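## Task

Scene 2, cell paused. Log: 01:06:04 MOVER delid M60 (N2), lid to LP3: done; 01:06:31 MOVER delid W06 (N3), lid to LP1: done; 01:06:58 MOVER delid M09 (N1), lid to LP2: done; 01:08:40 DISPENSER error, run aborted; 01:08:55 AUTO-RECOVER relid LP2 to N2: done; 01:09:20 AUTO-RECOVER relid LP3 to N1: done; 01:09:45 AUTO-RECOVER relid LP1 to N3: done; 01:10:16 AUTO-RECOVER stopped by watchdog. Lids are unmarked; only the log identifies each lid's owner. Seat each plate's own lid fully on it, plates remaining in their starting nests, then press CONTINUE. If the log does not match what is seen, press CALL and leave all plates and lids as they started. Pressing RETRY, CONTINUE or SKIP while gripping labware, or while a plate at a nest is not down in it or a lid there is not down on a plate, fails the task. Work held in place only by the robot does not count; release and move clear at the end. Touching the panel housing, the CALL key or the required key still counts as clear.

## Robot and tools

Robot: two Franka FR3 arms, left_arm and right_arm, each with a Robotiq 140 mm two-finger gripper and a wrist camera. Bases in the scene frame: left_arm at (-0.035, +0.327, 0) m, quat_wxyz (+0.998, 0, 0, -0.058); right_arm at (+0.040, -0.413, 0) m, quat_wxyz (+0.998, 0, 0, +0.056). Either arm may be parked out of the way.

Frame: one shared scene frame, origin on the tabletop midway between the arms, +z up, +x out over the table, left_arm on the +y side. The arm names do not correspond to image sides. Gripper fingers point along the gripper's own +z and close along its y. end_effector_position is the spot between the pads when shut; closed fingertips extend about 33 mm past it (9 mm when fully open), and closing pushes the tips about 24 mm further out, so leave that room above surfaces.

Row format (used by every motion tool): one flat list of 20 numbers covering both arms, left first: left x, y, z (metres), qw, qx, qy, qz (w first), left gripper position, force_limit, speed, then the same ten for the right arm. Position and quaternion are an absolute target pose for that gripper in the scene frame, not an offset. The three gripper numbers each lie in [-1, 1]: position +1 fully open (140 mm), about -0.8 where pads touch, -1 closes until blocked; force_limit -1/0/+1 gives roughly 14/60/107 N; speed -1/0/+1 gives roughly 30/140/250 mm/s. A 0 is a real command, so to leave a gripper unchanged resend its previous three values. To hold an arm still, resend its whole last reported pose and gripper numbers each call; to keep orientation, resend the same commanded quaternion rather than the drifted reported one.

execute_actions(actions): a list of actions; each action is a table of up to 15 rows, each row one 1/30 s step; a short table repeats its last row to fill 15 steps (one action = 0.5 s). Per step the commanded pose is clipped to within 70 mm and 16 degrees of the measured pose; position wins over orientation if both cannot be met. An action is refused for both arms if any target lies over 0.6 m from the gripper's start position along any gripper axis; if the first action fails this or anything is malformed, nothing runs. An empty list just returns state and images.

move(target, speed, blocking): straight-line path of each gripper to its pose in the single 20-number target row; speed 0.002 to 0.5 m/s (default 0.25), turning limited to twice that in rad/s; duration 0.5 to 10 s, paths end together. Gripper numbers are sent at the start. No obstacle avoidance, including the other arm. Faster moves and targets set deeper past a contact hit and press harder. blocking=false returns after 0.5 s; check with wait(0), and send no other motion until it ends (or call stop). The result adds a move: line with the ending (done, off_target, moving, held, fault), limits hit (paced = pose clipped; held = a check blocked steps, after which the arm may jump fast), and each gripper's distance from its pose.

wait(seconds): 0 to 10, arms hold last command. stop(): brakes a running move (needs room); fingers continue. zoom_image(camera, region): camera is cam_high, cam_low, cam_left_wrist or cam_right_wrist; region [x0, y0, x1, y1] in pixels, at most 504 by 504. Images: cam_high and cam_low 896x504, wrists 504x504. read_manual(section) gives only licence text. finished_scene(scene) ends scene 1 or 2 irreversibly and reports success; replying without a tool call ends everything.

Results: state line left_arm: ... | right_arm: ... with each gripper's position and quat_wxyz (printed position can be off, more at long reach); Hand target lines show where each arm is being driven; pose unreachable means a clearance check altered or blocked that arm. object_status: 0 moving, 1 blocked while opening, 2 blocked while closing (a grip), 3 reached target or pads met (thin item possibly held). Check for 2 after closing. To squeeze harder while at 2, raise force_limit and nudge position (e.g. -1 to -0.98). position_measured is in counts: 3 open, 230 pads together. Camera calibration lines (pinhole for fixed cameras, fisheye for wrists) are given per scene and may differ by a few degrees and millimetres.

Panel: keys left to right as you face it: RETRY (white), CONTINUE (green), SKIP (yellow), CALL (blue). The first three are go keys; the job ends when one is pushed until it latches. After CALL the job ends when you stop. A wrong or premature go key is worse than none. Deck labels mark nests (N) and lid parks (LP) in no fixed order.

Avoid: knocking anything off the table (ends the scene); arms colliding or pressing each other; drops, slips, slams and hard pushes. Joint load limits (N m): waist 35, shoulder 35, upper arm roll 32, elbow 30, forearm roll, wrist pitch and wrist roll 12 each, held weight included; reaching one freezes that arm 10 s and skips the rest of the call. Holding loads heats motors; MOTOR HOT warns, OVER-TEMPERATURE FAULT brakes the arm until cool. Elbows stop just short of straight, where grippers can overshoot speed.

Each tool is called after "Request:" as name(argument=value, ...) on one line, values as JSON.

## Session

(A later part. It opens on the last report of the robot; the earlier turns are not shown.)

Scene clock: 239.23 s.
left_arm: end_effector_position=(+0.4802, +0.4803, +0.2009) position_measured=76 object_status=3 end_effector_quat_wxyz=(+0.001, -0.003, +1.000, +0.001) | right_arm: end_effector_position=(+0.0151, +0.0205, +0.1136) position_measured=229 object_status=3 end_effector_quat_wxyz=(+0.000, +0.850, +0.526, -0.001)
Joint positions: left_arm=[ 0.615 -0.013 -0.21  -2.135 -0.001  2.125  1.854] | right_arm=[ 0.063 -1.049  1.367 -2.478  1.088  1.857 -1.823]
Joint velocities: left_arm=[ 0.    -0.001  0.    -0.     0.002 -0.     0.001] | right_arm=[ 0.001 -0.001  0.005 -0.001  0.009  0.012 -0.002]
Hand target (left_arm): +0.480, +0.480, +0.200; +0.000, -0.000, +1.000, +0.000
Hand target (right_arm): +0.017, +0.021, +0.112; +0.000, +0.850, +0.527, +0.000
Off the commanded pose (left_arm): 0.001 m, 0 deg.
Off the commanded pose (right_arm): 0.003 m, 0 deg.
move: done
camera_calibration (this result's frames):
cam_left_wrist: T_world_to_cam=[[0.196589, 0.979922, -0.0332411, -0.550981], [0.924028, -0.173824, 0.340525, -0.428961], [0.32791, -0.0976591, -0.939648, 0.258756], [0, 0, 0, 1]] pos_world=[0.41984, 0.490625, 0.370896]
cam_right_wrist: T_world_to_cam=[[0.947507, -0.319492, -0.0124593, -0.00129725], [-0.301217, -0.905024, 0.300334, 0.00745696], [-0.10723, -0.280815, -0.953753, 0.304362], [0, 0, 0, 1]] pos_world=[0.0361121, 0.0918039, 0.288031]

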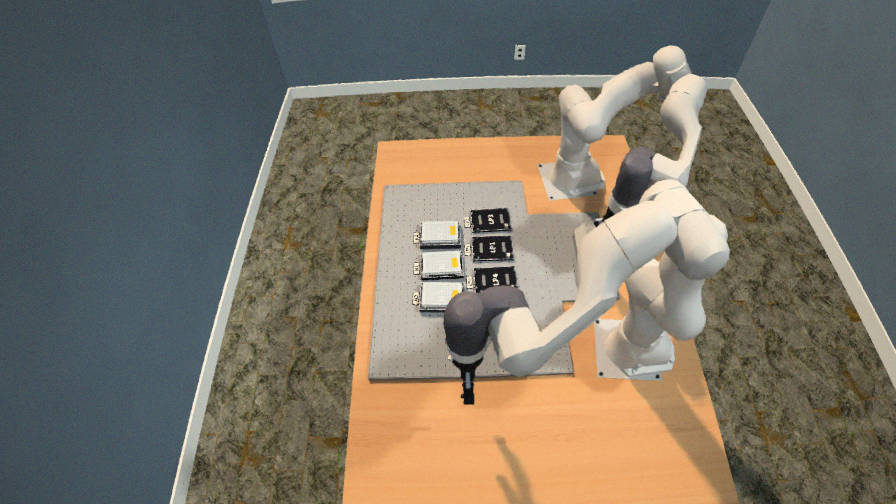

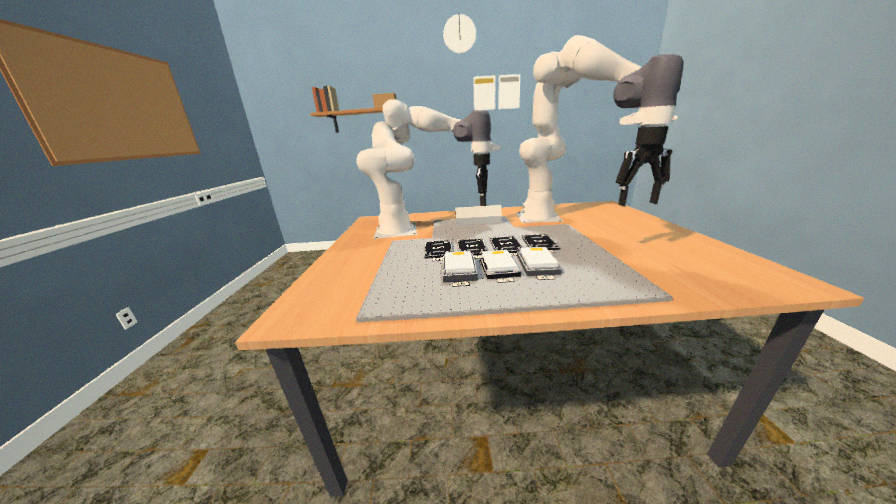

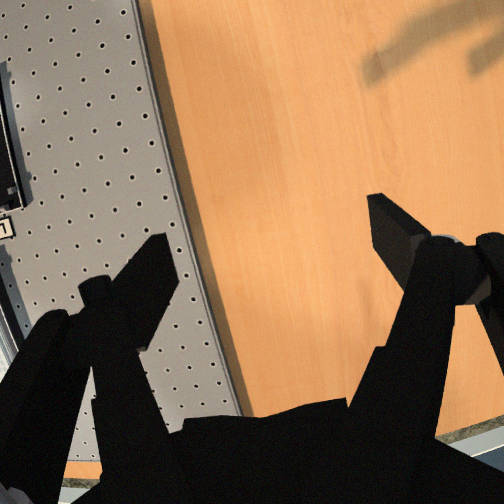

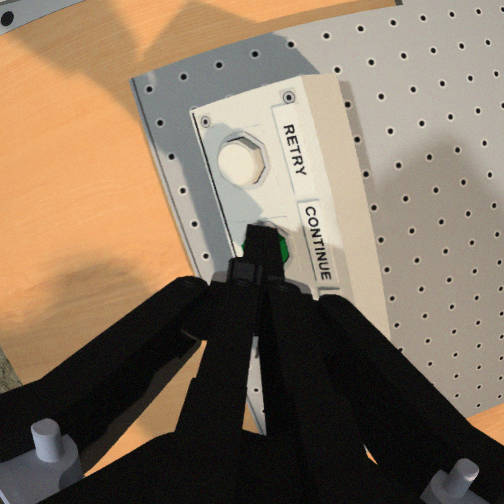

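Request:
move(target=[0.48,0.48,0.20,0,0,1,0,0.42,-0.6,-0.8,0.019,0.022,0.102,0,0.85,0.527,0,-0.8,0,0], speed=0.02)

Scene clock: 245.60 s.
left_arm: end_effector_position=(+0.4802, +0.4803, +0.2009) position_measured=76 object_status=3 end_effector_quat_wxyz=(+0.001, -0.003, +1.000, +0.001) | right_arm: end_effector_position=(+0.0156, +0.0230, +0.1096) position_measured=229 object_status=3 end_effector_quat_wxyz=(-0.002, +0.851, +0.526, +0.001)
Joint positions: left_arm=[ 0.615 -0.013 -0.21  -2.134 -0.001  2.125  1.854] | right_arm=[ 0.056 -1.048  1.381 -2.478  1.1    1.87  -1.826]
Joint velocities: left_arm=[ 0.002 -0.001  0.     0.    -0.     0.001  0.001] | right_arm=[-0.002  0.002 -0.001  0.001  0.001 -0.    -0.001]
move: unfinished (the scene ended)
camera_calibration (this result's frames):
cam_left_wrist: T_world_to_cam=[[0.196603, 0.979919, -0.0332485, -0.550989], [0.924026, -0.173835, 0.340524, -0.428967], [0.327907, -0.0976705, -0.939648, 0.258766], [0, 0, 0, 1]] pos_world=[0.419852, 0.490629, 0.370903]
cam_right_wrist: T_world_to_cam=[[0.947282, -0.320127, -0.0132589, -0.000930283], [-0.302161, -0.906351, 0.295341, 0.0116052], [-0.106564, -0.275764, -0.9553, 0.301334], [0, 0, 0, 1]] pos_world=[0.0364991, 0.0933178, 0.284424]
The task's run has ended: the event that ends the task has happened.

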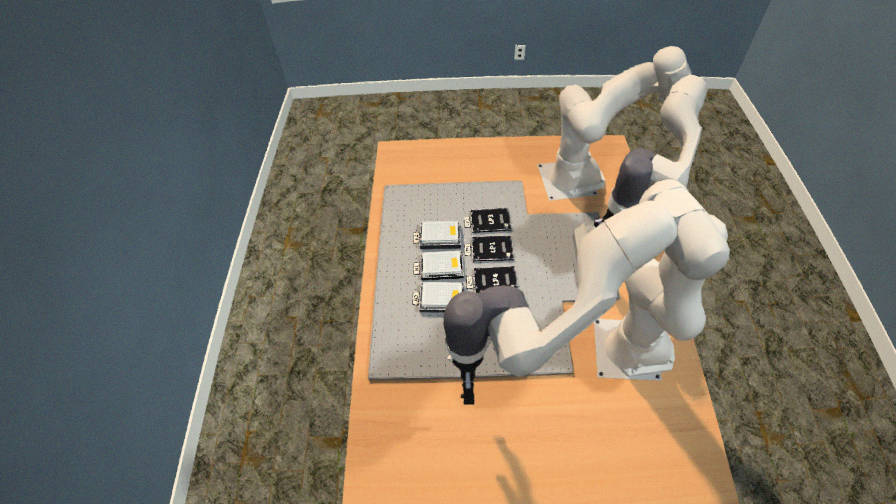

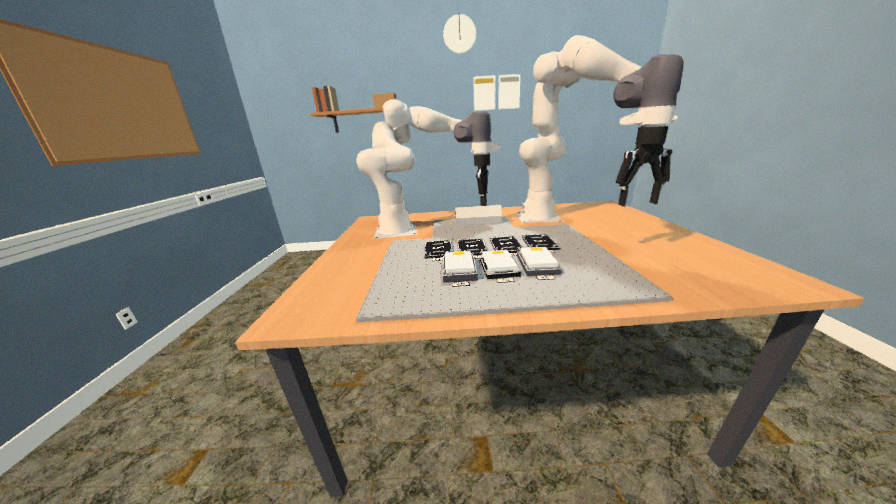

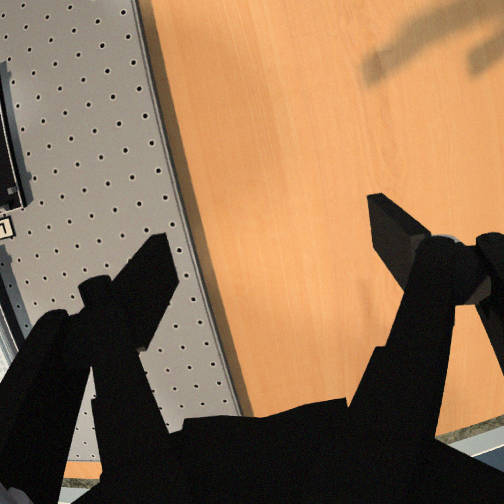

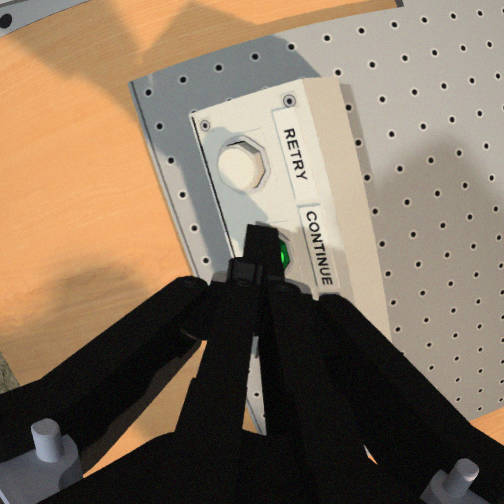

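Request:
finished_scene(scene=2)

The scene is finished: the task was done.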